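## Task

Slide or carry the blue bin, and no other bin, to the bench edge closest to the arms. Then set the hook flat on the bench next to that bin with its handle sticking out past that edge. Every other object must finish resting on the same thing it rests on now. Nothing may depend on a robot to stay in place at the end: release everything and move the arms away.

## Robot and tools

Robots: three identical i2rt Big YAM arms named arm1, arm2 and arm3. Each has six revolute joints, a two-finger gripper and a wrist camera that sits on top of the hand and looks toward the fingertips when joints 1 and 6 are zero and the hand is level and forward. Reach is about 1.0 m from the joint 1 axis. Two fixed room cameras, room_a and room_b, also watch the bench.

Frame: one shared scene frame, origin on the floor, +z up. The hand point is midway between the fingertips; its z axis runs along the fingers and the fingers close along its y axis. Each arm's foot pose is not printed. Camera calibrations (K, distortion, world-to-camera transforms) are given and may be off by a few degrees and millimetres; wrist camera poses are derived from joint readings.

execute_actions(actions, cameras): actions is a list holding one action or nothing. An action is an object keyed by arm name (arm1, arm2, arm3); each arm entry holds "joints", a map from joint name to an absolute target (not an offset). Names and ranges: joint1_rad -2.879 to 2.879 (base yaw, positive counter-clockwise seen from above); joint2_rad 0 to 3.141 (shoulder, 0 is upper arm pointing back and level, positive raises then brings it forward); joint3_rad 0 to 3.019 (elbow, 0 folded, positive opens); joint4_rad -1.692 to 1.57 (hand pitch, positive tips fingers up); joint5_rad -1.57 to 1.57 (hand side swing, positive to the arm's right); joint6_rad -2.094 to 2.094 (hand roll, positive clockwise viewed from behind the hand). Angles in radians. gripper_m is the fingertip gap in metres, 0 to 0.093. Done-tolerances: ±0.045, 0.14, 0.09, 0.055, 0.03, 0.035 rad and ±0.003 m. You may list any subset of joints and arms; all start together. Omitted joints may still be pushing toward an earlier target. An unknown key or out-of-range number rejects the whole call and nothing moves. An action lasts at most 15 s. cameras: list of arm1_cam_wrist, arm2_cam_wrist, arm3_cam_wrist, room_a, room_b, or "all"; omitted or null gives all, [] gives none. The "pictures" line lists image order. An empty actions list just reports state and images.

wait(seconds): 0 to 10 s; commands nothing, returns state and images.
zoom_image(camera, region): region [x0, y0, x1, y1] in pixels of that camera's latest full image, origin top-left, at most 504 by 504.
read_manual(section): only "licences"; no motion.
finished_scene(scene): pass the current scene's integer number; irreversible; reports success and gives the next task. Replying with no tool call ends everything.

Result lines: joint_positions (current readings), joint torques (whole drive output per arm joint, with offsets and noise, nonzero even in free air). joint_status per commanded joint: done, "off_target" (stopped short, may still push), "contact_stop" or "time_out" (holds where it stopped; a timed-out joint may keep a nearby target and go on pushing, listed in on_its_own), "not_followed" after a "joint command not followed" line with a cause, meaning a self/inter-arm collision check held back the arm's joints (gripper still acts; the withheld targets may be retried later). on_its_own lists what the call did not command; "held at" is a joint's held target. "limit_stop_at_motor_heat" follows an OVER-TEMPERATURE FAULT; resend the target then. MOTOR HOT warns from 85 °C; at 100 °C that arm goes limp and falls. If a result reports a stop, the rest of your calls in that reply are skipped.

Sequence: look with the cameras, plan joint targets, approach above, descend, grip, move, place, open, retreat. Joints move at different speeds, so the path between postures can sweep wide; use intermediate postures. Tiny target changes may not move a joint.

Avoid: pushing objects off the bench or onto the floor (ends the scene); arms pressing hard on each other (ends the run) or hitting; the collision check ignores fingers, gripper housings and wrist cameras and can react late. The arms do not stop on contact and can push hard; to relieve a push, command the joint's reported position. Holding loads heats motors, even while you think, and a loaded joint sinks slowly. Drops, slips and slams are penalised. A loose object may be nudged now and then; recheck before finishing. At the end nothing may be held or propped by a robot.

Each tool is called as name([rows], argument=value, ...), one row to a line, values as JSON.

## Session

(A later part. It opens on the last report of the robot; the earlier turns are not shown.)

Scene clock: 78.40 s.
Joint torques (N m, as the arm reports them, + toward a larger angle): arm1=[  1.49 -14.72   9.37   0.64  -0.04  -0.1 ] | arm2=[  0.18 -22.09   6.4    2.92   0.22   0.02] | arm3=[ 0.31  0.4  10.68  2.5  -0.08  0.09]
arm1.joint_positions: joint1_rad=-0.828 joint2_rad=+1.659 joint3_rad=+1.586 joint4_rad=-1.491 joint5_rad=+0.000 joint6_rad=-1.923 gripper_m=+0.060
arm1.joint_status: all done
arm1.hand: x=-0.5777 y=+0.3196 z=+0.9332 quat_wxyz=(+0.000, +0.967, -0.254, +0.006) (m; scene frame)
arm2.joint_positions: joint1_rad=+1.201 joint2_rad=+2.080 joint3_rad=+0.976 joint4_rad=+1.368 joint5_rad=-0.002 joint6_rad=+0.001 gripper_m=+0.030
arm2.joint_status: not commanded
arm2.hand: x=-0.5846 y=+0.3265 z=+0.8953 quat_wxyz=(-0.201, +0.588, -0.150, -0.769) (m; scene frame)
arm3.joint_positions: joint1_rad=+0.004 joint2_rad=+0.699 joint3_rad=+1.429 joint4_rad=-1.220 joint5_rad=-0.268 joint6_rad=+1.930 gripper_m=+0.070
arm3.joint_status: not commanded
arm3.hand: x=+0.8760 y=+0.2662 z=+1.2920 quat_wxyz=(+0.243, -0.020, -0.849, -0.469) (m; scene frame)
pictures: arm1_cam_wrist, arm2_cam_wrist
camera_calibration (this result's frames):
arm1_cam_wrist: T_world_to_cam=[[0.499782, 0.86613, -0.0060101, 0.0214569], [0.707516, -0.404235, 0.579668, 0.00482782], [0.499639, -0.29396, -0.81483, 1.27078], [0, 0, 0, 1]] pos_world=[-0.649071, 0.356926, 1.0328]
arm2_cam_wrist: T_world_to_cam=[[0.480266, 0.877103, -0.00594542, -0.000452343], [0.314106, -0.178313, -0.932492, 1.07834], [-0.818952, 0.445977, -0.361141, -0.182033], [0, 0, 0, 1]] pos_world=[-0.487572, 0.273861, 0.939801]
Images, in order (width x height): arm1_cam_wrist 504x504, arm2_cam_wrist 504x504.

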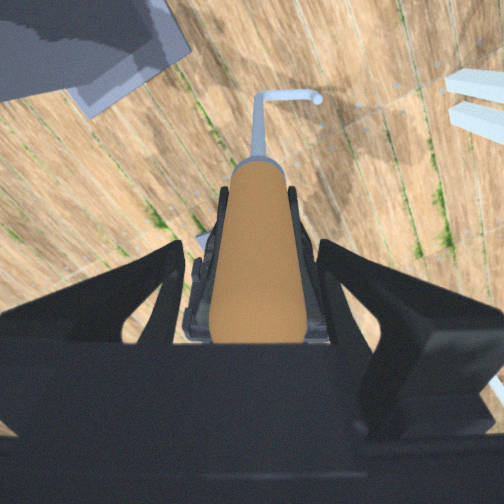

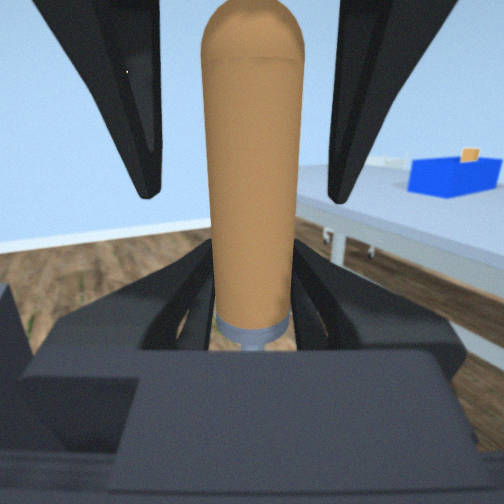

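execute_actions([
  {"arm1":{"joints":{"gripper_m":0.0}}},
], cameras=[])

execute_actions([
  {"arm2":{"joints":{"gripper_m":0.085,"joint4_rad":1.36}}},
], cameras=[])

execute_actions([
  {"arm2":{"joints":{"joint3_rad":0.62,"joint4_rad":1.55}}},
], cameras=["arm2_cam_wrist","arm1_cam_wrist"])

execute_actions([
  {"arm1":{"joints":{"joint6_rad":0.0,"joint2_rad":1.18,"joint3_rad":0.57,"joint4_rad":-0.91}}},
], cameras=["arm1_cam_wrist"])

execute_actions([
  {"arm1":{"joints":{"joint1_rad":0.045}},"arm2":{"joints":{"joint1_rad":0.75,"joint2_rad":0.6,"joint3_rad":1.0,"joint4_rad":-0.5}}},
], cameras=[])

execute_actions([
  {"arm1":{"joints":{"joint6_rad":1.571}}},
], cameras=["arm1_cam_wrist"])

Scene clock: 89.47 s.
Joint torques (N m, as the arm reports them, + toward a larger angle): arm1=[  1.54 -14.06   9.42   0.39  -0.02  -0.09] | arm2=[  0.1  -22.01   6.39   2.87   0.24   0.03] | arm3=[ 0.12  0.53 10.74  2.56 -0.12  0.08]
arm1.joint_positions: joint1_rad=-0.827 joint2_rad=+1.659 joint3_rad=+1.586 joint4_rad=-1.485 joint5_rad=-0.001 joint6_rad=-1.924 gripper_m=+0.030
arm1.joint_status: gripper_m off_target (ended at +0.030, target +0.000)
arm1.hand: x=-0.5771 y=+0.3209 z=+0.9332 quat_wxyz=(-0.003, +0.967, -0.254, +0.007) (m; scene frame)
arm2.joint_positions: joint1_rad=+1.202 joint2_rad=+2.080 joint3_rad=+0.976 joint4_rad=+1.369 joint5_rad=-0.004 joint6_rad=-0.001 gripper_m=+0.030
arm2.joint_status: not commanded
arm2.hand: x=-0.5852 y=+0.3253 z=+0.8955 quat_wxyz=(-0.201, +0.588, -0.148, -0.769) (m; scene frame)
arm3.joint_positions: joint1_rad=+0.004 joint2_rad=+0.699 joint3_rad=+1.429 joint4_rad=-1.220 joint5_rad=-0.268 joint6_rad=+1.930 gripper_m=+0.070
arm3.joint_status: not commanded
arm3.hand: x=+0.8760 y=+0.2662 z=+1.2920 quat_wxyz=(+0.243, -0.020, -0.849, -0.469) (m; scene frame)
pictures: none
No camera images: the call's "cameras" was empty. Leave "cameras" out to get every camera's image.

Scene clock: 90.17 s.
Joint torques (N m, as the arm reports them, + toward a larger angle): arm1=[  1.68 -14.06  10.19   0.37  -0.05  -0.09] | arm2=[  0.33 -21.34   6.46   1.2    0.24   0.04] | arm3=[-0.03  0.16 10.62  2.5  -0.11  0.11]
arm1.joint_positions: joint1_rad=-0.826 joint2_rad=+1.659 joint3_rad=+1.576 joint4_rad=-1.485 joint5_rad=+0.000 joint6_rad=-1.924 gripper_m=+0.030
arm1.joint_status: not commanded
arm1.hand: x=-0.5791 y=+0.3191 z=+0.9294 quat_wxyz=(+0.002, +0.967, -0.253, +0.005) (m; scene frame)
arm2.joint_positions: joint1_rad=+1.202 joint2_rad=+2.072 joint3_rad=+0.976 joint4_rad=+1.367 joint5_rad=-0.003 joint6_rad=-0.001 gripper_m=+0.085
arm2.joint_status: all done
arm2.hand: x=-0.5851 y=+0.3253 z=+0.8999 quat_wxyz=(-0.201, +0.586, -0.148, -0.771) (m; scene frame)
arm3.joint_positions: joint1_rad=+0.004 joint2_rad=+0.699 joint3_rad=+1.429 joint4_rad=-1.220 joint5_rad=-0.268 joint6_rad=+1.930 gripper_m=+0.070
arm3.joint_status: not commanded
arm3.hand: x=+0.8760 y=+0.2662 z=+1.2920 quat_wxyz=(+0.243, -0.020, -0.849, -0.469) (m; scene frame)
pictures: none
No camera images: the call's "cameras" was empty. Leave "cameras" out to get every camera's image.

Scene clock: 91.23 s.
Joint torques (N m, as the arm reports them, + toward a larger angle): arm1=[  1.42 -14.11  10.12   0.37  -0.06  -0.09] | arm2=[  0.17 -16.78   2.53   2.16   0.23   0.05] | arm3=[ 0.03  0.88 10.71  2.56 -0.11  0.04]
arm1.joint_positions: joint1_rad=-0.826 joint2_rad=+1.659 joint3_rad=+1.576 joint4_rad=-1.485 joint5_rad=+0.000 joint6_rad=-1.924 gripper_m=+0.030
arm1.joint_status: not commanded
arm1.hand: x=-0.5791 y=+0.3191 z=+0.9294 quat_wxyz=(+0.002, +0.967, -0.253, +0.005) (m; scene frame)
arm2.joint_positions: joint1_rad=+1.202 joint2_rad=+2.064 joint3_rad=+0.624 joint4_rad=+1.533 joint5_rad=-0.003 joint6_rad=-0.001 gripper_m=+0.085
arm2.joint_status: all done
arm2.hand: x=-0.4808 y=+0.2678 z=+0.8199 quat_wxyz=(-0.187, +0.652, -0.166, -0.716) (m; scene frame)
arm3.joint_positions: joint1_rad=+0.004 joint2_rad=+0.699 joint3_rad=+1.429 joint4_rad=-1.220 joint5_rad=-0.268 joint6_rad=+1.930 gripper_m=+0.070
arm3.joint_status: not commanded
arm3.hand: x=+0.8760 y=+0.2662 z=+1.2920 quat_wxyz=(+0.243, -0.020, -0.849, -0.469) (m; scene frame)
pictures: arm1_cam_wrist, arm2_cam_wrist
camera_calibration (this result's frames):
arm1_cam_wrist: T_world_to_cam=[[0.498141, 0.867033, -0.0104662, 0.0255161], [0.710149, -0.401021, 0.57868, 0.0091996], [0.497537, -0.295697, -0.815488, 1.26817], [0, 0, 0, 1]] pos_world=[-0.650208, 0.356561, 1.02912]
arm2_cam_wrist: T_world_to_cam=[[0.479997, 0.877252, -0.00559309, 0.000228784], [0.449334, -0.251323, -0.857284, 0.987825], [-0.75346, 0.408981, -0.514813, 0.0692822], [0, 0, 0, 1]] pos_world=[-0.391771, 0.219728, 0.882515]
Images, in order (width x height): arm1_cam_wrist 504x504, arm2_cam_wrist 504x504.

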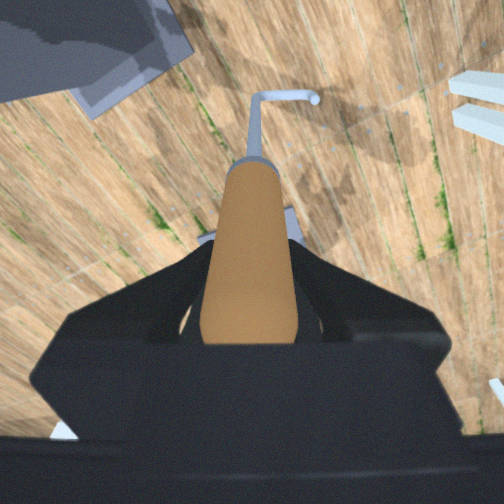

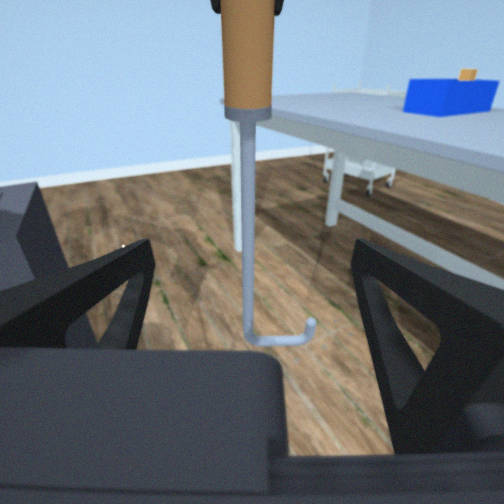

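Scene clock: 93.53 s.
Joint torques (N m, as the arm reports them, + toward a larger angle): arm1=[ 1.49 -6.28  9.5   0.61  0.02  0.07] | arm2=[  0.17 -16.89   2.55   2.1    0.24   0.04] | arm3=[-0.42  0.75 10.67  2.69 -0.09  0.06]
arm1.joint_positions: joint1_rad=-0.826 joint2_rad=+1.202 joint3_rad=+0.535 joint4_rad=-0.917 joint5_rad=+0.000 joint6_rad=-0.008 gripper_m=+0.030
arm1.joint_status: all done
arm1.hand: x=-0.7748 y=+0.1500 z=+0.7315 quat_wxyz=(+0.004, +0.349, -0.937, +0.007) (m; scene frame)
arm2.joint_positions: joint1_rad=+1.202 joint2_rad=+2.064 joint3_rad=+0.624 joint4_rad=+1.533 joint5_rad=-0.003 joint6_rad=-0.001 gripper_m=+0.085
arm2.joint_status: not commanded
arm2.hand: x=-0.4808 y=+0.2678 z=+0.8199 quat_wxyz=(-0.187, +0.652, -0.166, -0.716) (m; scene frame)
arm3.joint_positions: joint1_rad=+0.004 joint2_rad=+0.699 joint3_rad=+1.429 joint4_rad=-1.220 joint5_rad=-0.268 joint6_rad=+1.930 gripper_m=+0.070
arm3.joint_status: not commanded
arm3.hand: x=+0.8760 y=+0.2662 z=+1.2920 quat_wxyz=(+0.243, -0.020, -0.849, -0.469) (m; scene frame)
pictures: arm1_cam_wrist
camera_calibration (this result's frames):
arm1_cam_wrist: T_world_to_cam=[[0.647504, -0.762062, 0.00050999, 0.619568], [-0.62017, -0.526553, 0.58149, -0.819075], [-0.442863, -0.376834, -0.813553, 0.436272], [0, 0, 0, 1]] pos_world=[-0.71593, 0.205264, 0.830898]
Images, in order (width x height): arm1_cam_wrist 504x504.

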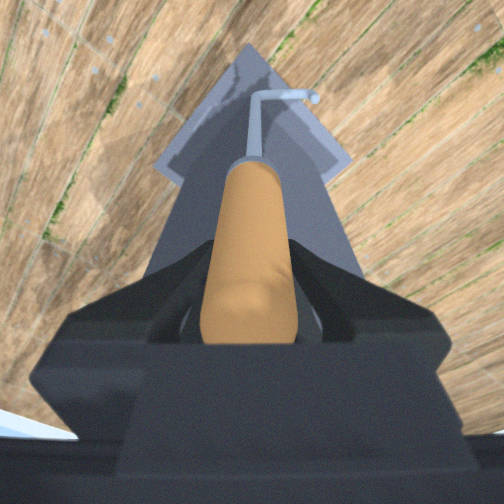

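Scene clock: 95.57 s.
Joint torques (N m, as the arm reports them, + toward a larger angle): arm1=[ 1.19 -6.08  9.5   0.45  0.09  0.06] | arm2=[ 1.07 -1.7  11.24  1.24  0.04  0.04] | arm3=[ 0.    0.88 10.64  2.38 -0.09  0.08]
arm1.joint_positions: joint1_rad=+0.042 joint2_rad=+1.202 joint3_rad=+0.535 joint4_rad=-0.915 joint5_rad=-0.002 joint6_rad=-0.006 gripper_m=+0.030
arm1.joint_status: all done
arm1.hand: x=-0.9628 y=+0.2373 z=+0.7297 quat_wxyz=(+0.005, +0.710, -0.704, +0.008) (m; scene frame)
arm2.joint_positions: joint1_rad=+0.747 joint2_rad=+0.598 joint3_rad=+0.977 joint4_rad=-0.489 joint5_rad=+0.002 joint6_rad=-0.001 gripper_m=+0.085
arm2.joint_status: all done
arm2.hand: x=-0.1929 y=+0.2796 z=+1.2590 quat_wxyz=(-0.312, +0.659, -0.343, -0.592) (m; scene frame)
arm3.joint_positions: joint1_rad=+0.004 joint2_rad=+0.699 joint3_rad=+1.429 joint4_rad=-1.220 joint5_rad=-0.268 joint6_rad=+1.930 gripper_m=+0.070
arm3.joint_status: not commanded
arm3.hand: x=+0.8760 y=+0.2662 z=+1.2920 quat_wxyz=(+0.243, -0.020, -0.849, -0.469) (m; scene frame)
pictures: none
No camera images: the call's "cameras" was empty. Leave "cameras" out to get every camera's image.

Scene clock: 97.73 s.
Joint torques (N m, as the arm reports them, + toward a larger angle): arm1=[ 1.22 -6.04  9.41  0.37  0.18  0.1 ] | arm2=[ 0.81 -1.92 11.29  1.25  0.05  0.04] | arm3=[-0.42  0.78 10.68  2.54 -0.1   0.07]
arm1.joint_positions: joint1_rad=+0.042 joint2_rad=+1.202 joint3_rad=+0.535 joint4_rad=-0.915 joint5_rad=-0.002 joint6_rad=+1.563 gripper_m=+0.030
arm1.joint_status: all done
arm1.hand: x=-0.9628 y=+0.2373 z=+0.7297 quat_wxyz=(-0.002, +0.006, -1.000, +0.009) (m; scene frame)
arm2.joint_positions: joint1_rad=+0.747 joint2_rad=+0.598 joint3_rad=+0.977 joint4_rad=-0.489 joint5_rad=+0.002 joint6_rad=-0.001 gripper_m=+0.085
arm2.joint_status: not commanded
arm2.hand: x=-0.1929 y=+0.2796 z=+1.2590 quat_wxyz=(-0.312, +0.659, -0.343, -0.592) (m; scene frame)
arm3.joint_positions: joint1_rad=+0.004 joint2_rad=+0.699 joint3_rad=+1.429 joint4_rad=-1.220 joint5_rad=-0.268 joint6_rad=+1.930 gripper_m=+0.070
arm3.joint_status: not commanded
arm3.hand: x=+0.8760 y=+0.2662 z=+1.2920 quat_wxyz=(+0.243, -0.020, -0.849, -0.469) (m; scene frame)
pictures: arm1_cam_wrist
camera_calibration (this result's frames):
arm1_cam_wrist: T_world_to_cam=[[0.00207465, -0.999957, 0.00900457, 0.236641], [-0.823432, 0.00340105, 0.567405, -1.19982], [-0.567411, -0.00859181, -0.82339, 0.184357], [0, 0, 0, 1]] pos_world=[-0.883856, 0.242295, 0.830452]
Images, in order (width x height): arm1_cam_wrist 504x504.

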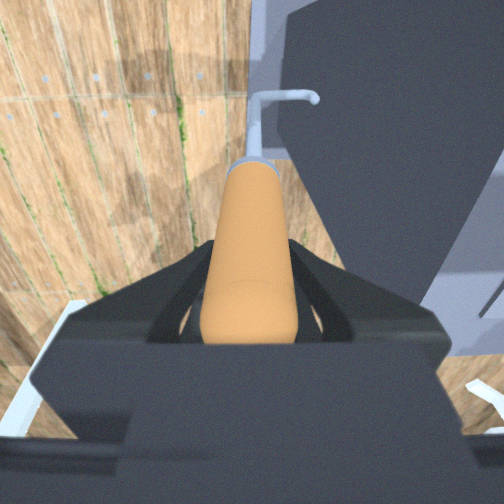

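execute_actions([
  {"arm1":{"joints":{"joint4_rad":0.80,"joint5_rad":-0.06}}},
], cameras=["arm1_cam_wrist"])

execute_actions([
  {"arm1":{"joints":{"joint2_rad":2.19,"joint3_rad":2.06,"joint4_rad":0.41}}},
], cameras=["room_b","room_a","arm1_cam_wrist","arm2_cam_wrist"])

zoom_image(camera="room_a", region=[360, 240, 460, 320])

zoom_image(camera="room_b", region=[60, 155, 140, 225])

Scene clock: 105.77 s.
Joint torques (N m, as the arm reports them, + toward a larger angle): arm1=[ 1.23 -7.86 10.95  4.7   0.01 -0.11] | arm2=[ 0.89 -1.98 11.32  1.23  0.03  0.03] | arm3=[-0.32  0.82 10.65  2.5  -0.11  0.12]
arm1.joint_positions: joint1_rad=+0.042 joint2_rad=+1.202 joint3_rad=+0.535 joint4_rad=+0.744 joint5_rad=-0.059 joint6_rad=+1.570 gripper_m=+0.030
arm1.joint_status: joint4_rad time_out (moved +1.660 of +1.715); the others done
arm1.on_its_own: joint4_rad reads +0.744 and still pushes toward +0.800 since a time_out
arm1.hand: x=-0.9749 y=+0.4869 z=+0.9926 quat_wxyz=(+0.019, +0.025, -0.682, -0.731) (m; scene frame)
arm2.joint_positions: joint1_rad=+0.747 joint2_rad=+0.598 joint3_rad=+0.977 joint4_rad=-0.489 joint5_rad=+0.002 joint6_rad=-0.001 gripper_m=+0.085
arm2.joint_status: not commanded
arm2.hand: x=-0.1929 y=+0.2796 z=+1.2590 quat_wxyz=(-0.312, +0.659, -0.343, -0.592) (m; scene frame)
arm3.joint_positions: joint1_rad=+0.004 joint2_rad=+0.699 joint3_rad=+1.429 joint4_rad=-1.220 joint5_rad=-0.268 joint6_rad=+1.930 gripper_m=+0.070
arm3.joint_status: not commanded
arm3.hand: x=+0.8760 y=+0.2662 z=+1.2920 quat_wxyz=(+0.243, -0.020, -0.849, -0.469) (m; scene frame)
pictures: arm1_cam_wrist
camera_calibration (this result's frames):
arm1_cam_wrist: T_world_to_cam=[[-0.00251147, 0.0790473, -0.996868, 0.952471], [-0.783776, -0.619252, -0.0471294, -0.408001], [-0.621038, 0.781203, 0.0635106, -0.921166], [0, 0, 0, 1]] pos_world=[-0.889469, 0.391671, 0.988763]
Images, in order (width x height): arm1_cam_wrist 504x504.

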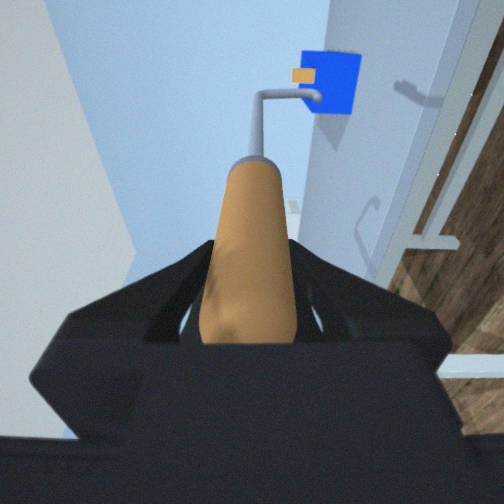

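not run: a stop came earlier in this reply.

This scene's latest camera images include none from room_a. They are from: arm1_cam_wrist. Call execute_actions without "cameras", or with room_a in "cameras", to get its image.

This scene's latest camera images include none from room_b. They are from: arm1_cam_wrist. Call execute_actions without "cameras", or with room_b in "cameras", to get its image.

execute_actions([
  {"arm1":{"joints":{"joint1_rad":0.08,"joint2_rad":2.19,"joint3_rad":2.06,"joint4_rad":0.41}}},
], cameras=["room_b","room_a","arm1_cam_wrist","arm2_cam_wrist"])

zoom_image(camera="room_a", region=[360, 240, 460, 320])

zoom_image(camera="room_b", region=[60, 155, 140, 225])

Scene clock: 116.73 s.
Joint torques (N m, as the arm reports them, + toward a larger angle): arm1=[  0.71 -26.55  16.27   3.52   0.08  -0.13] | arm2=[ 0.73 -1.89 11.26  1.26  0.04  0.02] | arm3=[-0.03  0.1  10.67  2.5  -0.12  0.07]
arm1.joint_positions: joint1_rad=+0.079 joint2_rad=+2.244 joint3_rad=+1.979 joint4_rad=+0.377 joint5_rad=-0.061 joint6_rad=+1.572 gripper_m=+0.030
arm1.joint_status: all done
arm1.hand: x=-1.0105 y=+0.9160 z=+1.0097 quat_wxyz=(+0.033, +0.038, -0.669, -0.742) (m; scene frame)
arm2.joint_positions: joint1_rad=+0.747 joint2_rad=+0.598 joint3_rad=+0.977 joint4_rad=-0.489 joint5_rad=+0.002 joint6_rad=-0.001 gripper_m=+0.085
arm2.joint_status: not commanded
arm2.hand: x=-0.1929 y=+0.2796 z=+1.2590 quat_wxyz=(-0.312, +0.659, -0.343, -0.592) (m; scene frame)
arm3.joint_positions: joint1_rad=+0.004 joint2_rad=+0.699 joint3_rad=+1.429 joint4_rad=-1.220 joint5_rad=-0.268 joint6_rad=+1.930 gripper_m=+0.070
arm3.joint_status: not commanded
arm3.hand: x=+0.8760 y=+0.2662 z=+1.2920 quat_wxyz=(+0.243, -0.020, -0.849, -0.469) (m; scene frame)
pictures: arm1_cam_wrist, arm2_cam_wrist, room_a, room_b
camera_calibration (this result's frames):
arm1_cam_wrist: T_world_to_cam=[[-0.00893782, 0.112233, -0.993642, 0.895376], [-0.759301, -0.647354, -0.0662892, -0.0995597], [-0.650678, 0.753881, 0.0910043, -1.31217], [0, 0, 0, 1]] pos_world=[-0.921397, 0.824283, 1.0025]
arm2_cam_wrist: T_world_to_cam=[[0.821217, 0.570565, -0.0076314, 0.00831172], [0.380254, -0.557175, -0.738216, 1.16017], [-0.425452, 0.603333, -0.674522, 0.717483], [0, 0, 0, 1]] pos_world=[-0.14273, 0.208793, 1.34047]
Images, in order (width x height): arm1_cam_wrist 504x504, arm2_cam_wrist 504x504, room_a 504x504, room_b 504x504.

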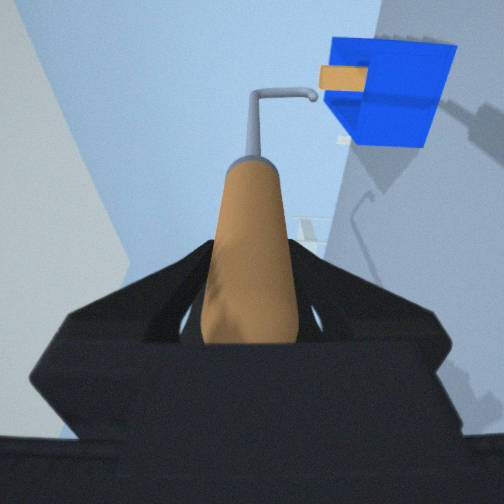

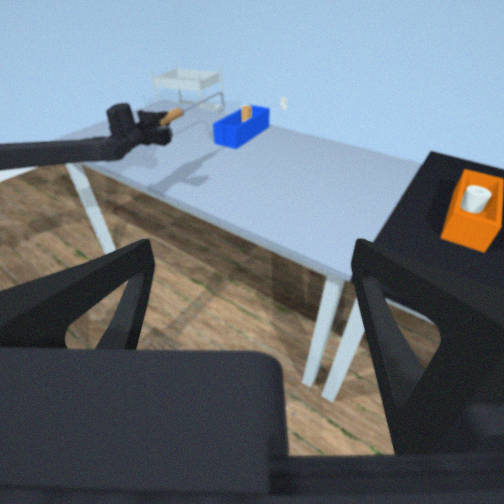

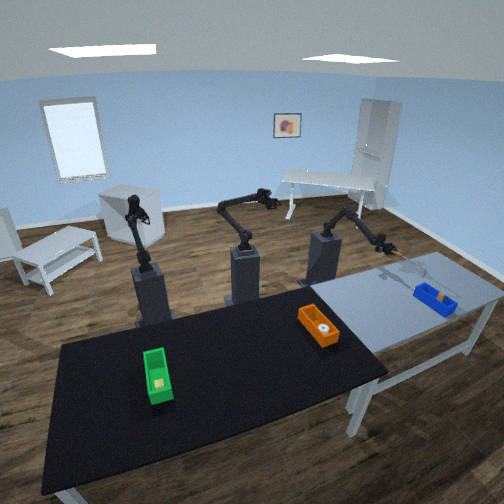

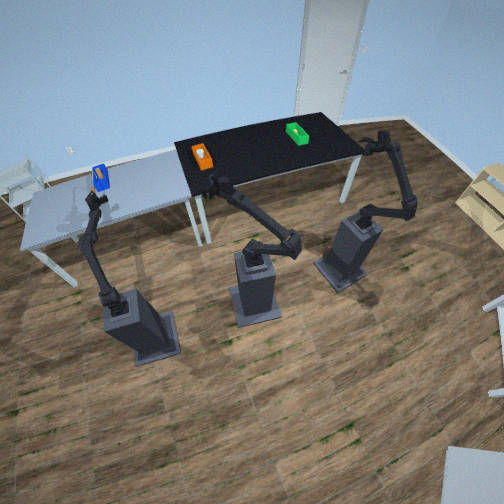

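Region (360, 240, 460, 320) of room_a's 504x504 image, scaled by 5.040, with more detail than that image has; it fills the top 403 rows of this view, and the rest is white.

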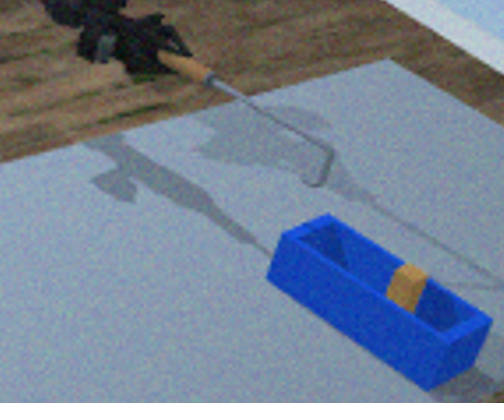

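Region (60, 155, 140, 225) of room_b's 504x504 image, scaled by 6.300, with more detail than that image has; it fills the top 441 rows of this view, and the rest is white.

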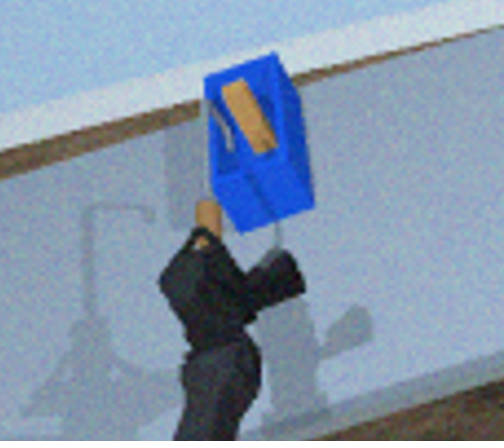

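execute_actions([
  {"arm1":{"joints":{"joint3_rad":2.48,"joint4_rad":0.19}}},
], cameras=[])

execute_actions([
  {"arm1":{"joints":{"joint2_rad":2.43}}},
], cameras=["room_a","arm1_cam_wrist","arm2_cam_wrist"])

zoom_image(camera="room_a", region=[370, 240, 470, 320])

Scene clock: 126.00 s.
Joint torques (N m, as the arm reports them, + toward a larger angle): arm1=[  0.97 -25.36  15.82   3.08   0.07  -0.13] | arm2=[ 0.79 -1.95 11.29  1.24  0.04  0.03] | arm3=[-0.65  0.66 10.63  2.6  -0.07  0.12]
arm1.joint_positions: joint1_rad=+0.079 joint2_rad=+2.227 joint3_rad=+2.407 joint4_rad=+0.164 joint5_rad=-0.061 joint6_rad=+1.572 gripper_m=+0.030
arm1.joint_status: all done
arm1.hand: x=-1.0115 y=+0.9076 z=+1.2387 quat_wxyz=(+0.033, +0.038, -0.578, -0.815) (m; scene frame)
arm2.joint_positions: joint1_rad=+0.747 joint2_rad=+0.598 joint3_rad=+0.977 joint4_rad=-0.489 joint5_rad=+0.002 joint6_rad=-0.001 gripper_m=+0.085
arm2.joint_status: not commanded
arm2.hand: x=-0.1929 y=+0.2796 z=+1.2590 quat_wxyz=(-0.312, +0.659, -0.343, -0.592) (m; scene frame)
arm3.joint_positions: joint1_rad=+0.004 joint2_rad=+0.699 joint3_rad=+1.429 joint4_rad=-1.220 joint5_rad=-0.268 joint6_rad=+1.930 gripper_m=+0.070
arm3.joint_status: not commanded
arm3.hand: x=+0.8760 y=+0.2662 z=+1.2920 quat_wxyz=(+0.243, -0.020, -0.849, -0.469) (m; scene frame)
pictures: none
No camera images: the call's "cameras" was empty. Leave "cameras" out to get every camera's image.

Scene clock: 127.57 s.
Joint torques (N m, as the arm reports them, + toward a larger angle): arm1=[  0.93 -30.55  16.24   4.24   0.08  -0.16] | arm2=[ 0.89 -1.81 11.27  1.19  0.05  0.05] | arm3=[-0.01  0.73 10.6   2.4  -0.12  0.09]
arm1.joint_positions: joint1_rad=+0.079 joint2_rad=+2.509 joint3_rad=+2.404 joint4_rad=+0.144 joint5_rad=-0.061 joint6_rad=+1.574 gripper_m=+0.030
arm1.joint_status: all done
arm1.hand: x=-1.0130 y=+0.9845 z=+0.9673 quat_wxyz=(+0.035, +0.037, -0.695, -0.717) (m; scene frame)
arm2.joint_positions: joint1_rad=+0.747 joint2_rad=+0.598 joint3_rad=+0.977 joint4_rad=-0.489 joint5_rad=+0.002 joint6_rad=-0.001 gripper_m=+0.085
arm2.joint_status: not commanded
arm2.hand: x=-0.1929 y=+0.2796 z=+1.2590 quat_wxyz=(-0.312, +0.659, -0.343, -0.592) (m; scene frame)
arm3.joint_positions: joint1_rad=+0.004 joint2_rad=+0.699 joint3_rad=+1.429 joint4_rad=-1.220 joint5_rad=-0.268 joint6_rad=+1.930 gripper_m=+0.070
arm3.joint_status: not commanded
arm3.hand: x=+0.8760 y=+0.2662 z=+1.2920 quat_wxyz=(+0.243, -0.020, -0.849, -0.469) (m; scene frame)
pictures: arm1_cam_wrist, arm2_cam_wrist, room_a
camera_calibration (this result's frames):
arm1_cam_wrist: T_world_to_cam=[[-0.00872916, 0.0405342, -0.99914, 0.921691], [-0.759444, -0.650273, -0.019746, -0.102177], [-0.650514, 0.758618, 0.0364598, -1.31333], [0, 0, 0, 1]] pos_world=[-0.923891, 0.892513, 0.966764]
arm2_cam_wrist: T_world_to_cam=[[0.821217, 0.570565, -0.0076314, 0.00831172], [0.380254, -0.557175, -0.738216, 1.16017], [-0.425452, 0.603333, -0.674522, 0.717483], [0, 0, 0, 1]] pos_world=[-0.14273, 0.208793, 1.34047]
Images, in order (width x height): arm1_cam_wrist 504x504, arm2_cam_wrist 504x504, room_a 504x504.

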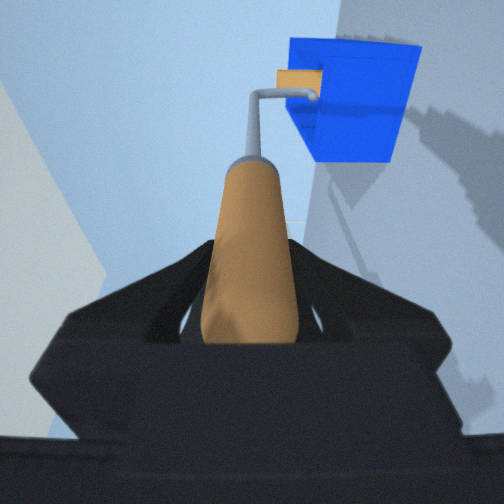

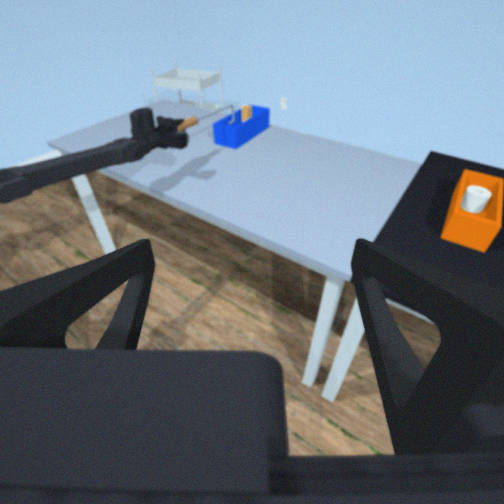

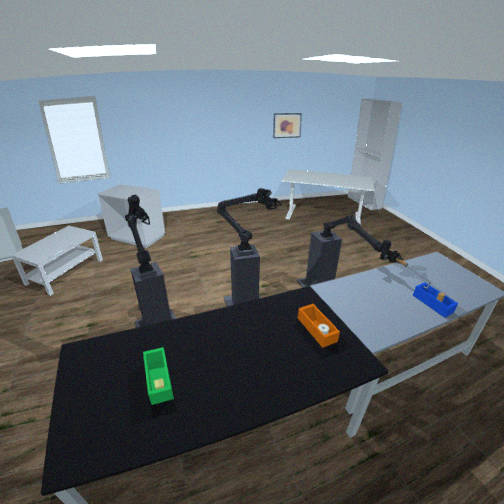

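Region (370, 240, 470, 320) of room_a's 504x504 image, scaled by 5.040, with more detail than that image has; it fills the top 403 rows of this view, and the rest is white.

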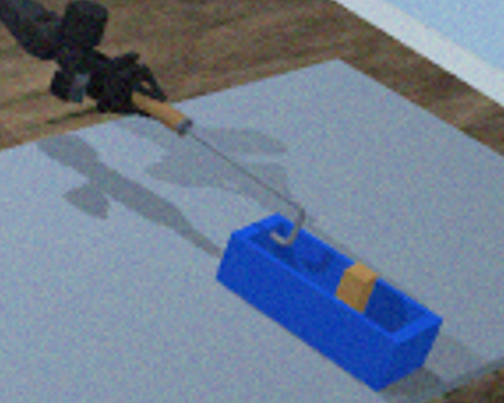

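execute_actions([
  {"arm1":{"joints":{"joint4_rad":0.065}}},
], cameras=["room_a","arm1_cam_wrist"])

zoom_image(camera="room_a", region=[370, 240, 470, 320])

Scene clock: 130.37 s.
Joint torques (N m, as the arm reports them, + toward a larger angle): arm1=[  1.01 -30.39  16.19   3.32   0.08  -0.16] | arm2=[ 1.04 -1.75 11.32  1.23  0.05  0.05] | arm3=[ 0.16 -0.07 10.65  2.59 -0.1   0.09]
arm1.joint_positions: joint1_rad=+0.079 joint2_rad=+2.507 joint3_rad=+2.404 joint4_rad=+0.040 joint5_rad=-0.061 joint6_rad=+1.574 gripper_m=+0.030
arm1.joint_status: all done
arm1.hand: x=-1.0128 y=+0.9839 z=+0.9429 quat_wxyz=(+0.035, +0.036, -0.731, -0.681) (m; scene frame)
arm2.joint_positions: joint1_rad=+0.747 joint2_rad=+0.598 joint3_rad=+0.977 joint4_rad=-0.489 joint5_rad=+0.002 joint6_rad=-0.001 gripper_m=+0.085
arm2.joint_status: not commanded
arm2.hand: x=-0.1929 y=+0.2796 z=+1.2590 quat_wxyz=(-0.312, +0.659, -0.343, -0.592) (m; scene frame)
arm3.joint_positions: joint1_rad=+0.004 joint2_rad=+0.699 joint3_rad=+1.429 joint4_rad=-1.220 joint5_rad=-0.268 joint6_rad=+1.930 gripper_m=+0.070
arm3.joint_status: not commanded
arm3.hand: x=+0.8760 y=+0.2662 z=+1.2920 quat_wxyz=(+0.243, -0.020, -0.849, -0.469) (m; scene frame)
pictures: arm1_cam_wrist, room_a
camera_calibration (this result's frames):
arm1_cam_wrist: T_world_to_cam=[[-0.00465523, -0.0623236, -0.998045, 1.00158], [-0.759879, -0.648571, 0.0440448, -0.165213], [-0.650048, 0.758599, -0.0443392, -1.23517], [0, 0, 0, 1]] pos_world=[-0.923797, 0.892267, 0.952137]
Images, in order (width x height): arm1_cam_wrist 504x504, room_a 504x504.

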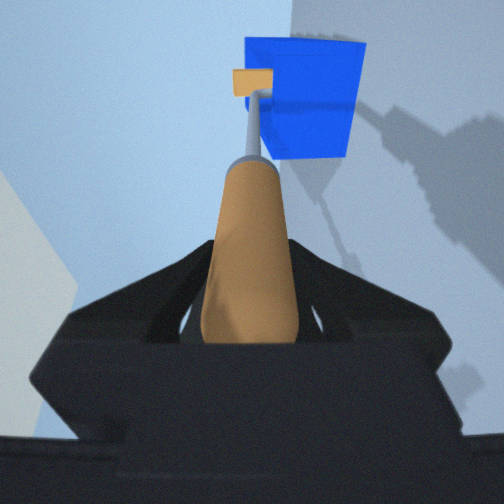

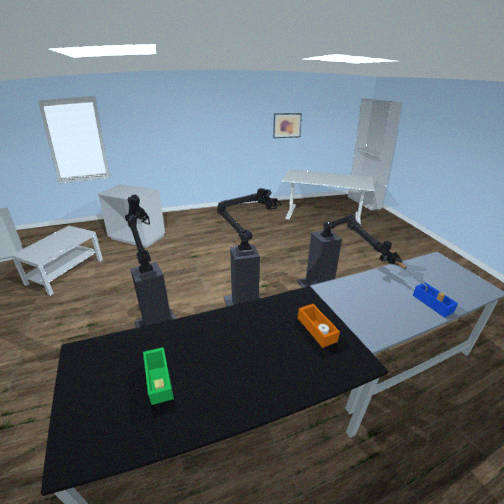

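Region (370, 240, 470, 320) of room_a's 504x504 image, scaled by 5.040, with more detail than that image has; it fills the top 403 rows of this view, and the rest is white.

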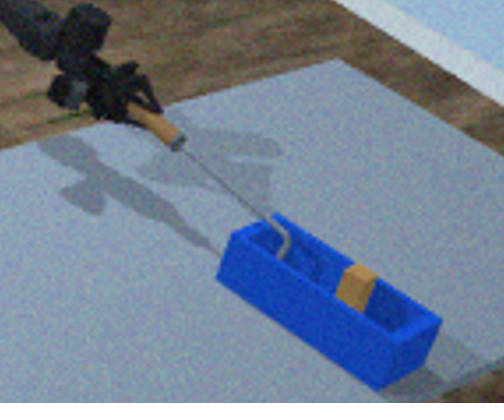

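execute_actions([
  {"arm1":{"joints":{"joint2_rad":2.21,"joint3_rad":1.95,"joint4_rad":0.305}}},
], cameras=["arm1_cam_wrist"])

execute_actions([
  {"arm1":{"joints":{"joint2_rad":1.915,"joint3_rad":1.44,"joint4_rad":0.50}}},
], cameras=["arm1_cam_wrist"])

execute_actions([
  {"arm1":{"joints":{"joint2_rad":1.655,"joint3_rad":1.05,"joint4_rad":0.63}},"arm2":{"joints":{"joint1_rad":0.95}}},
], cameras=["arm1_cam_wrist","arm2_cam_wrist","room_b"])

Scene clock: 136.60 s.
Joint torques (N m, as the arm reports them, + toward a larger angle): arm1=[  0.99 -23.61  11.31   2.73   0.08  -0.15] | arm2=[ 0.65 -1.99 11.26  1.29  0.06  0.04] | arm3=[-0.23  0.17 10.45  2.52 -0.1   0.05]
arm1.joint_positions: joint1_rad=+0.079 joint2_rad=+2.230 joint3_rad=+1.930 joint4_rad=+0.291 joint5_rad=-0.061 joint6_rad=+1.573 gripper_m=+0.030
arm1.joint_status: all done
arm1.hand: x=-1.0100 y=+0.9099 z=+0.9718 quat_wxyz=(+0.035, +0.037, -0.712, -0.701) (m; scene frame)
arm2.joint_positions: joint1_rad=+0.747 joint2_rad=+0.598 joint3_rad=+0.977 joint4_rad=-0.489 joint5_rad=+0.002 joint6_rad=-0.001 gripper_m=+0.085
arm2.joint_status: not commanded
arm2.hand: x=-0.1929 y=+0.2796 z=+1.2590 quat_wxyz=(-0.312, +0.659, -0.343, -0.592) (m; scene frame)
arm3.joint_positions: joint1_rad=+0.004 joint2_rad=+0.699 joint3_rad=+1.429 joint4_rad=-1.220 joint5_rad=-0.268 joint6_rad=+1.930 gripper_m=+0.070
arm3.joint_status: not commanded
arm3.hand: x=+0.8760 y=+0.2662 z=+1.2920 quat_wxyz=(+0.243, -0.020, -0.849, -0.469) (m; scene frame)
pictures: arm1_cam_wrist
camera_calibration (this result's frames):
arm1_cam_wrist: T_world_to_cam=[[-0.00606086, -0.00740178, -0.999954, 0.976345], [-0.759614, -0.650306, 0.00941776, -0.176835], [-0.650346, 0.759636, -0.00168108, -1.21871], [0, 0, 0, 1]] pos_world=[-0.92099, 0.818004, 0.975917]
Images, in order (width x height): arm1_cam_wrist 504x504.

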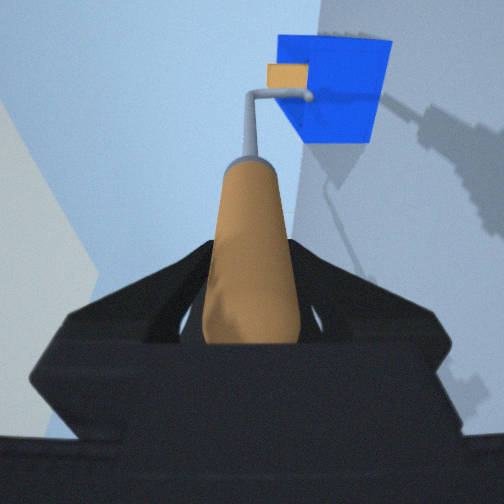

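Scene clock: 137.93 s.
Joint torques (N m, as the arm reports them, + toward a larger angle): arm1=[  0.98 -20.74  12.04   4.45   0.08  -0.14] | arm2=[ 0.72 -1.86 11.24  1.29  0.05  0.03] | arm3=[-0.37 -0.02 10.63  2.4  -0.05  0.1 ]
arm1.joint_positions: joint1_rad=+0.079 joint2_rad=+1.958 joint3_rad=+1.398 joint4_rad=+0.451 joint5_rad=-0.061 joint6_rad=+1.573 gripper_m=+0.030
arm1.joint_status: all done
arm1.hand: x=-1.0049 y=+0.7873 z=+0.9247 quat_wxyz=(+0.035, +0.036, -0.746, -0.664) (m; scene frame)
arm2.joint_positions: joint1_rad=+0.747 joint2_rad=+0.598 joint3_rad=+0.977 joint4_rad=-0.489 joint5_rad=+0.002 joint6_rad=-0.001 gripper_m=+0.085
arm2.joint_status: not commanded
arm2.hand: x=-0.1929 y=+0.2796 z=+1.2590 quat_wxyz=(-0.312, +0.659, -0.343, -0.592) (m; scene frame)
arm3.joint_positions: joint1_rad=+0.004 joint2_rad=+0.699 joint3_rad=+1.429 joint4_rad=-1.220 joint5_rad=-0.268 joint6_rad=+1.930 gripper_m=+0.070
arm3.joint_status: not commanded
arm3.hand: x=+0.8760 y=+0.2662 z=+1.2920 quat_wxyz=(+0.243, -0.020, -0.849, -0.469) (m; scene frame)
pictures: arm1_cam_wrist
camera_calibration (this result's frames):
arm1_cam_wrist: T_world_to_cam=[[-0.00209606, -0.108196, -0.994127, 1.00632], [-0.760155, -0.645754, 0.0718836, -0.314143], [-0.649739, 0.755841, -0.0808923, -1.04543], [0, 0, 0, 1]] pos_world=[-0.915942, 0.696198, 0.93843]
Images, in order (width x height): arm1_cam_wrist 504x504.

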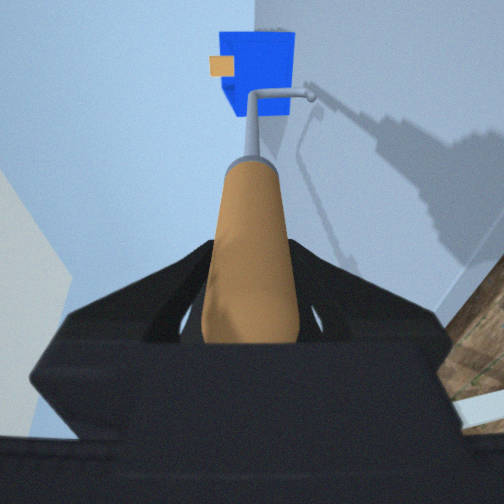

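Scene clock: 139.13 s.
Joint torques (N m, as the arm reports them, + toward a larger angle): arm1=[  1.06 -15.33  11.08   4.29   0.08  -0.15] | arm2=[ 0.74 -2.07 11.27  1.23  0.07  0.04] | arm3=[-0.19  0.93 10.61  2.5  -0.07  0.06]
arm1.joint_positions: joint1_rad=+0.079 joint2_rad=+1.682 joint3_rad=+1.014 joint4_rad=+0.584 joint5_rad=-0.061 joint6_rad=+1.573 gripper_m=+0.030
arm1.joint_status: all done
arm1.hand: x=-1.0003 y=+0.6679 z=+0.9421 quat_wxyz=(+0.035, +0.036, -0.738, -0.673) (m; scene frame)
arm2.joint_positions: joint1_rad=+0.949 joint2_rad=+0.598 joint3_rad=+0.977 joint4_rad=-0.489 joint5_rad=+0.002 joint6_rad=-0.001 gripper_m=+0.085
arm2.joint_status: all done
arm2.hand: x=-0.2460 y=+0.2342 z=+1.2587 quat_wxyz=(-0.251, +0.691, -0.275, -0.620) (m; scene frame)
arm3.joint_positions: joint1_rad=+0.004 joint2_rad=+0.699 joint3_rad=+1.429 joint4_rad=-1.220 joint5_rad=-0.268 joint6_rad=+1.930 gripper_m=+0.070
arm3.joint_status: not commanded
arm3.hand: x=+0.8760 y=+0.2662 z=+1.2920 quat_wxyz=(+0.243, -0.020, -0.849, -0.469) (m; scene frame)
pictures: arm1_cam_wrist, arm2_cam_wrist, room_b
camera_calibration (this result's frames):
arm1_cam_wrist: T_world_to_cam=[[-0.00307553, -0.0831556, -0.996532, 0.995294], [-0.759997, -0.647477, 0.0563743, -0.373049], [-0.649919, 0.757534, -0.0612067, -0.970621], [0, 0, 0, 1]] pos_world=[-0.911281, 0.576503, 0.953464]
arm2_cam_wrist: T_world_to_cam=[[0.689655, 0.724105, -0.00695266, 0.00868352], [0.485491, -0.469474, -0.737491, 1.15928], [-0.537285, 0.505239, -0.675321, 0.718441], [0, 0, 0, 1]] pos_world=[-0.1828, 0.174979, 1.3402]
Images, in order (width x height): arm1_cam_wrist 504x504, arm2_cam_wrist 504x504, room_b 504x504.

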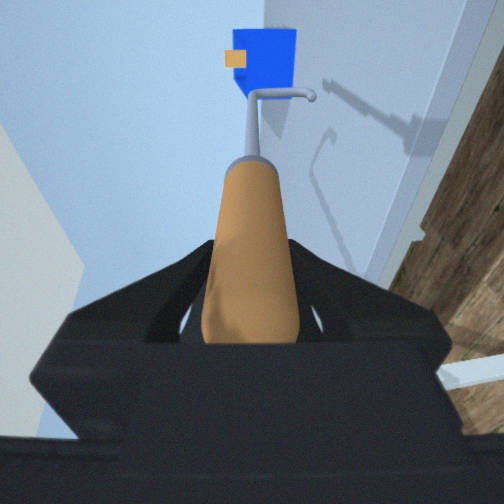

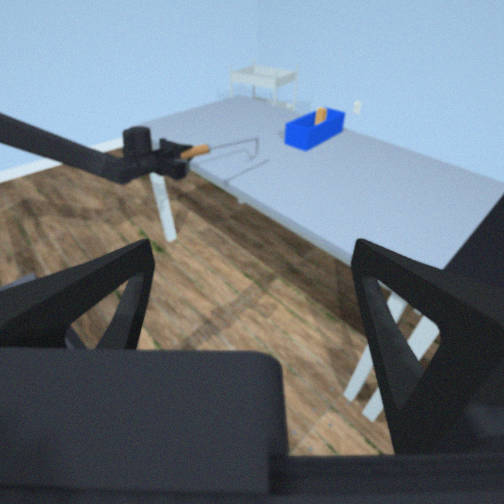

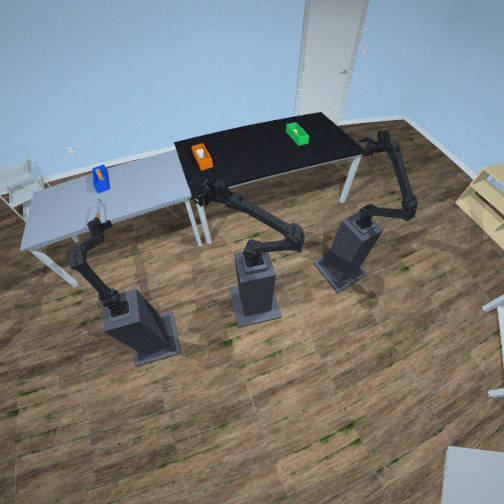

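execute_actions([
  {"arm1":{"joints":{"joint3_rad":2.47,"joint4_rad":0.19}},"arm2":{"joints":{"joint1_rad":0.75}}},
], cameras=[])

execute_actions([
  {"arm1":{"joints":{"joint2_rad":2.42}}},
], cameras=["room_a","arm1_cam_wrist"])

zoom_image(camera="room_a", region=[370, 240, 470, 320])

Scene clock: 145.23 s.
Joint torques (N m, as the arm reports them, + toward a larger angle): arm1=[  1.07 -15.04   9.92   1.87   0.05  -0.11] | arm2=[ 0.5  -2.12 11.28  1.22  0.1   0.04] | arm3=[-0.41  0.21 10.74  2.59 -0.1   0.08]
arm1.joint_positions: joint1_rad=+0.079 joint2_rad=+1.688 joint3_rad=+2.438 joint4_rad=+0.174 joint5_rad=-0.061 joint6_rad=+1.573 gripper_m=+0.030
arm1.joint_status: all done
arm1.hand: x=-1.0000 y=+0.5585 z=+1.6559 quat_wxyz=(+0.029, +0.038, -0.321, -0.946) (m; scene frame)
arm2.joint_positions: joint1_rad=+0.751 joint2_rad=+0.598 joint3_rad=+0.977 joint4_rad=-0.489 joint5_rad=+0.001 joint6_rad=-0.001 gripper_m=+0.085
arm2.joint_status: all done
arm2.hand: x=-0.1942 y=+0.2786 z=+1.2590 quat_wxyz=(-0.311, +0.660, -0.342, -0.592) (m; scene frame)
arm3.joint_positions: joint1_rad=+0.004 joint2_rad=+0.699 joint3_rad=+1.429 joint4_rad=-1.220 joint5_rad=-0.268 joint6_rad=+1.930 gripper_m=+0.070
arm3.joint_status: not commanded
arm3.hand: x=+0.8760 y=+0.2662 z=+1.2920 quat_wxyz=(+0.243, -0.020, -0.849, -0.469) (m; scene frame)
pictures: none
No camera images: the call's "cameras" was empty. Leave "cameras" out to get every camera's image.

Scene clock: 147.17 s.
Joint torques (N m, as the arm reports them, + toward a larger angle): arm1=[  0.48 -28.06  16.49   3.41   0.13  -0.15] | arm2=[ 0.4  -2.02 11.31  1.23  0.1   0.05] | arm3=[-0.74  0.48 10.6   2.42 -0.13  0.07]
arm1.joint_positions: joint1_rad=+0.083 joint2_rad=+2.467 joint3_rad=+2.391 joint4_rad=+0.161 joint5_rad=-0.063 joint6_rad=+1.573 gripper_m=+0.030
arm1.joint_status: all done
arm1.hand: x=-1.0177 y=+0.9775 z=+1.0033 quat_wxyz=(+0.036, +0.039, -0.678, -0.733) (m; scene frame)
arm2.joint_positions: joint1_rad=+0.751 joint2_rad=+0.598 joint3_rad=+0.977 joint4_rad=-0.489 joint5_rad=+0.001 joint6_rad=-0.001 gripper_m=+0.085
arm2.joint_status: not commanded
arm2.hand: x=-0.1942 y=+0.2786 z=+1.2590 quat_wxyz=(-0.311, +0.660, -0.342, -0.592) (m; scene frame)
arm3.joint_positions: joint1_rad=+0.004 joint2_rad=+0.699 joint3_rad=+1.429 joint4_rad=-1.220 joint5_rad=-0.268 joint6_rad=+1.930 gripper_m=+0.070
arm3.joint_status: not commanded
arm3.hand: x=+0.8760 y=+0.2662 z=+1.2920 quat_wxyz=(+0.243, -0.020, -0.849, -0.469) (m; scene frame)
pictures: arm1_cam_wrist, room_a
camera_calibration (this result's frames):
arm1_cam_wrist: T_world_to_cam=[[-0.0098244, 0.0854404, -0.996295, 0.910052], [-0.755362, -0.653503, -0.0485947, -0.0733583], [-0.655234, 0.752086, 0.0709588, -1.3454], [0, 0, 0, 1]] pos_world=[-0.928022, 0.886161, 0.998583]
Images, in order (width x height): arm1_cam_wrist 504x504, room_a 504x504.

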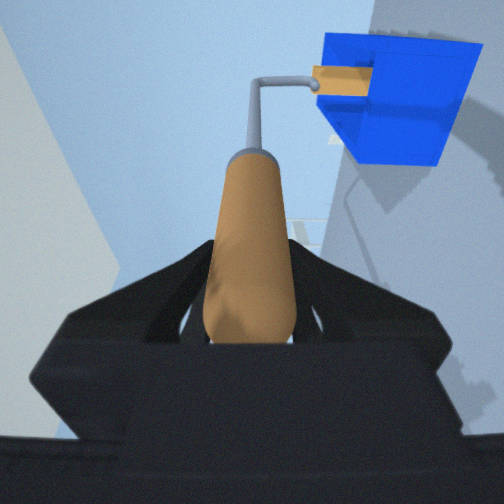

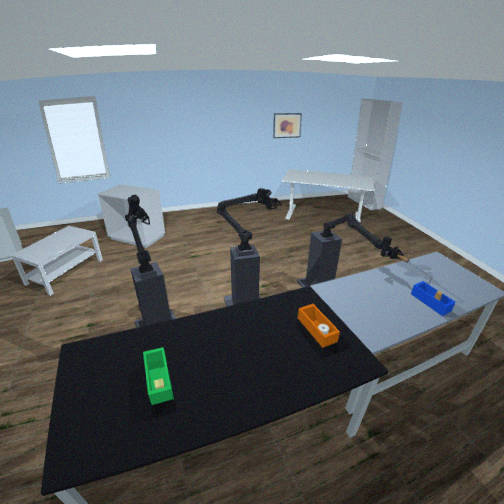

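Region (370, 240, 470, 320) of room_a's 504x504 image, scaled by 5.040, with more detail than that image has; it fills the top 403 rows of this view, and the rest is white.

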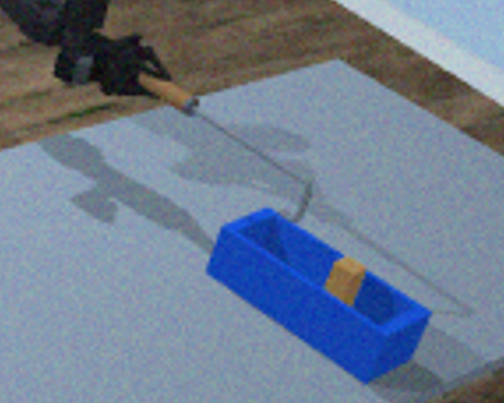

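execute_actions([
  {"arm1":{"joints":{"joint4_rad":-0.05}}},
], cameras=["arm1_cam_wrist"])

execute_actions([
  {"arm1":{"joints":{"joint2_rad":2.31,"joint3_rad":2.10,"joint4_rad":0.11}}},
], cameras=["arm1_cam_wrist","arm2_cam_wrist"])

Scene clock: 152.03 s.
Joint torques (N m, as the arm reports them, + toward a larger angle): arm1=[  0.6  -27.9   16.47   2.92   0.15  -0.15] | arm2=[ 0.54 -1.91 11.29  1.23  0.09  0.05] | arm3=[-0.08  0.39 10.73  2.45 -0.1   0.06]
arm1.joint_positions: joint1_rad=+0.083 joint2_rad=+2.467 joint3_rad=+2.391 joint4_rad=-0.068 joint5_rad=-0.063 joint6_rad=+1.573 gripper_m=+0.030
arm1.joint_status: all done
arm1.hand: x=-1.0173 y=+0.9754 z=+0.9473 quat_wxyz=(+0.037, +0.038, -0.758, -0.650) (m; scene frame)
arm2.joint_positions: joint1_rad=+0.751 joint2_rad=+0.598 joint3_rad=+0.977 joint4_rad=-0.489 joint5_rad=+0.001 joint6_rad=-0.001 gripper_m=+0.085
arm2.joint_status: not commanded
arm2.hand: x=-0.1942 y=+0.2786 z=+1.2590 quat_wxyz=(-0.311, +0.660, -0.342, -0.592) (m; scene frame)
arm3.joint_positions: joint1_rad=+0.004 joint2_rad=+0.699 joint3_rad=+1.429 joint4_rad=-1.220 joint5_rad=-0.268 joint6_rad=+1.930 gripper_m=+0.070
arm3.joint_status: not commanded
arm3.hand: x=+0.8760 y=+0.2662 z=+1.2920 quat_wxyz=(+0.243, -0.020, -0.849, -0.469) (m; scene frame)
pictures: arm1_cam_wrist
camera_calibration (this result's frames):
arm1_cam_wrist: T_world_to_cam=[[-0.000148614, -0.142655, -0.989772, 1.08054], [-0.756447, -0.64735, 0.0934155, -0.218778], [-0.654055, 0.748724, -0.107815, -1.16573], [0, 0, 0, 1]] pos_world=[-0.927788, 0.885332, 0.964245]
Images, in order (width x height): arm1_cam_wrist 504x504.

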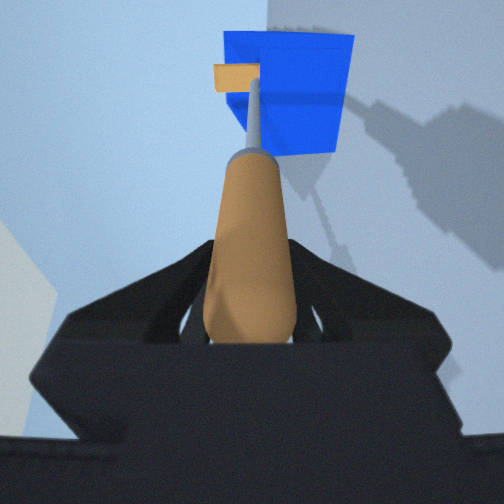

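Scene clock: 153.07 s.
Joint torques (N m, as the arm reports them, + toward a larger angle): arm1=[  0.74 -25.41   9.61   2.33   0.14  -0.15] | arm2=[ 0.49 -1.91 11.29  1.22  0.1   0.04] | arm3=[-0.03  1.17 10.61  2.55 -0.11  0.06]
arm1.joint_positions: joint1_rad=+0.083 joint2_rad=+2.338 joint3_rad=+2.105 joint4_rad=+0.104 joint5_rad=-0.062 joint6_rad=+1.573 gripper_m=+0.030
arm1.joint_status: all done
arm1.hand: x=-1.0156 y=+0.9402 z=+0.9341 quat_wxyz=(+0.037, +0.038, -0.753, -0.656) (m; scene frame)
arm2.joint_positions: joint1_rad=+0.751 joint2_rad=+0.598 joint3_rad=+0.977 joint4_rad=-0.489 joint5_rad=+0.001 joint6_rad=-0.001 gripper_m=+0.085
arm2.joint_status: not commanded
arm2.hand: x=-0.1942 y=+0.2786 z=+1.2590 quat_wxyz=(-0.311, +0.660, -0.342, -0.592) (m; scene frame)
arm3.joint_positions: joint1_rad=+0.004 joint2_rad=+0.699 joint3_rad=+1.429 joint4_rad=-1.220 joint5_rad=-0.268 joint6_rad=+1.930 gripper_m=+0.070
arm3.joint_status: not commanded
arm3.hand: x=+0.8760 y=+0.2662 z=+1.2920 quat_wxyz=(+0.243, -0.020, -0.849, -0.469) (m; scene frame)
pictures: arm1_cam_wrist, arm2_cam_wrist
camera_calibration (this result's frames):
arm1_cam_wrist: T_world_to_cam=[[-0.000422799, -0.127507, -0.991838, 1.0499], [-0.756578, -0.648526, 0.0836944, -0.228966], [-0.653904, 0.750438, -0.0961945, -1.15204], [0, 0, 0, 1]] pos_world=[-0.926109, 0.849912, 0.949673]
arm2_cam_wrist: T_world_to_cam=[[0.818162, 0.574935, -0.00777516, 0.00826524], [0.383144, -0.555217, -0.738197, 1.16014], [-0.428732, 0.600986, -0.67454, 0.71751], [0, 0, 0, 1]] pos_world=[-0.143645, 0.208166, 1.34047]
Images, in order (width x height): arm1_cam_wrist 504x504, arm2_cam_wrist 504x504.

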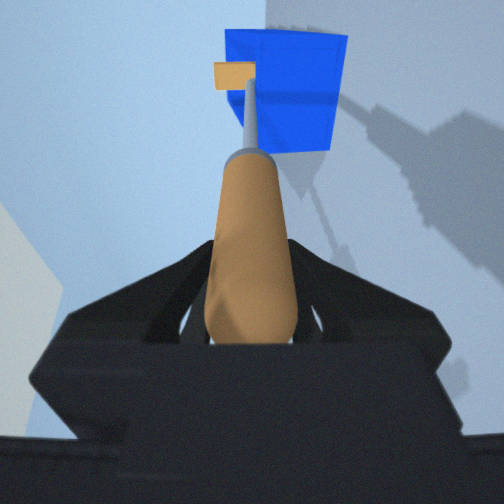

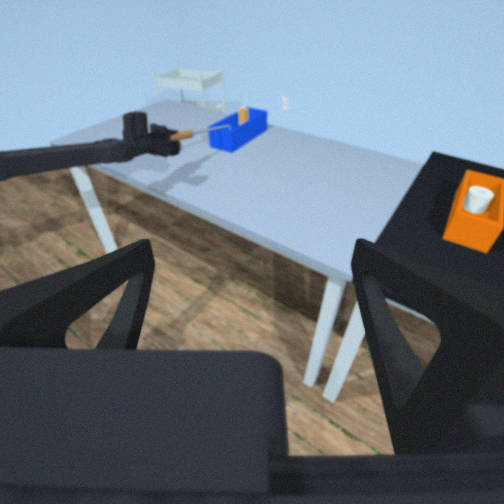

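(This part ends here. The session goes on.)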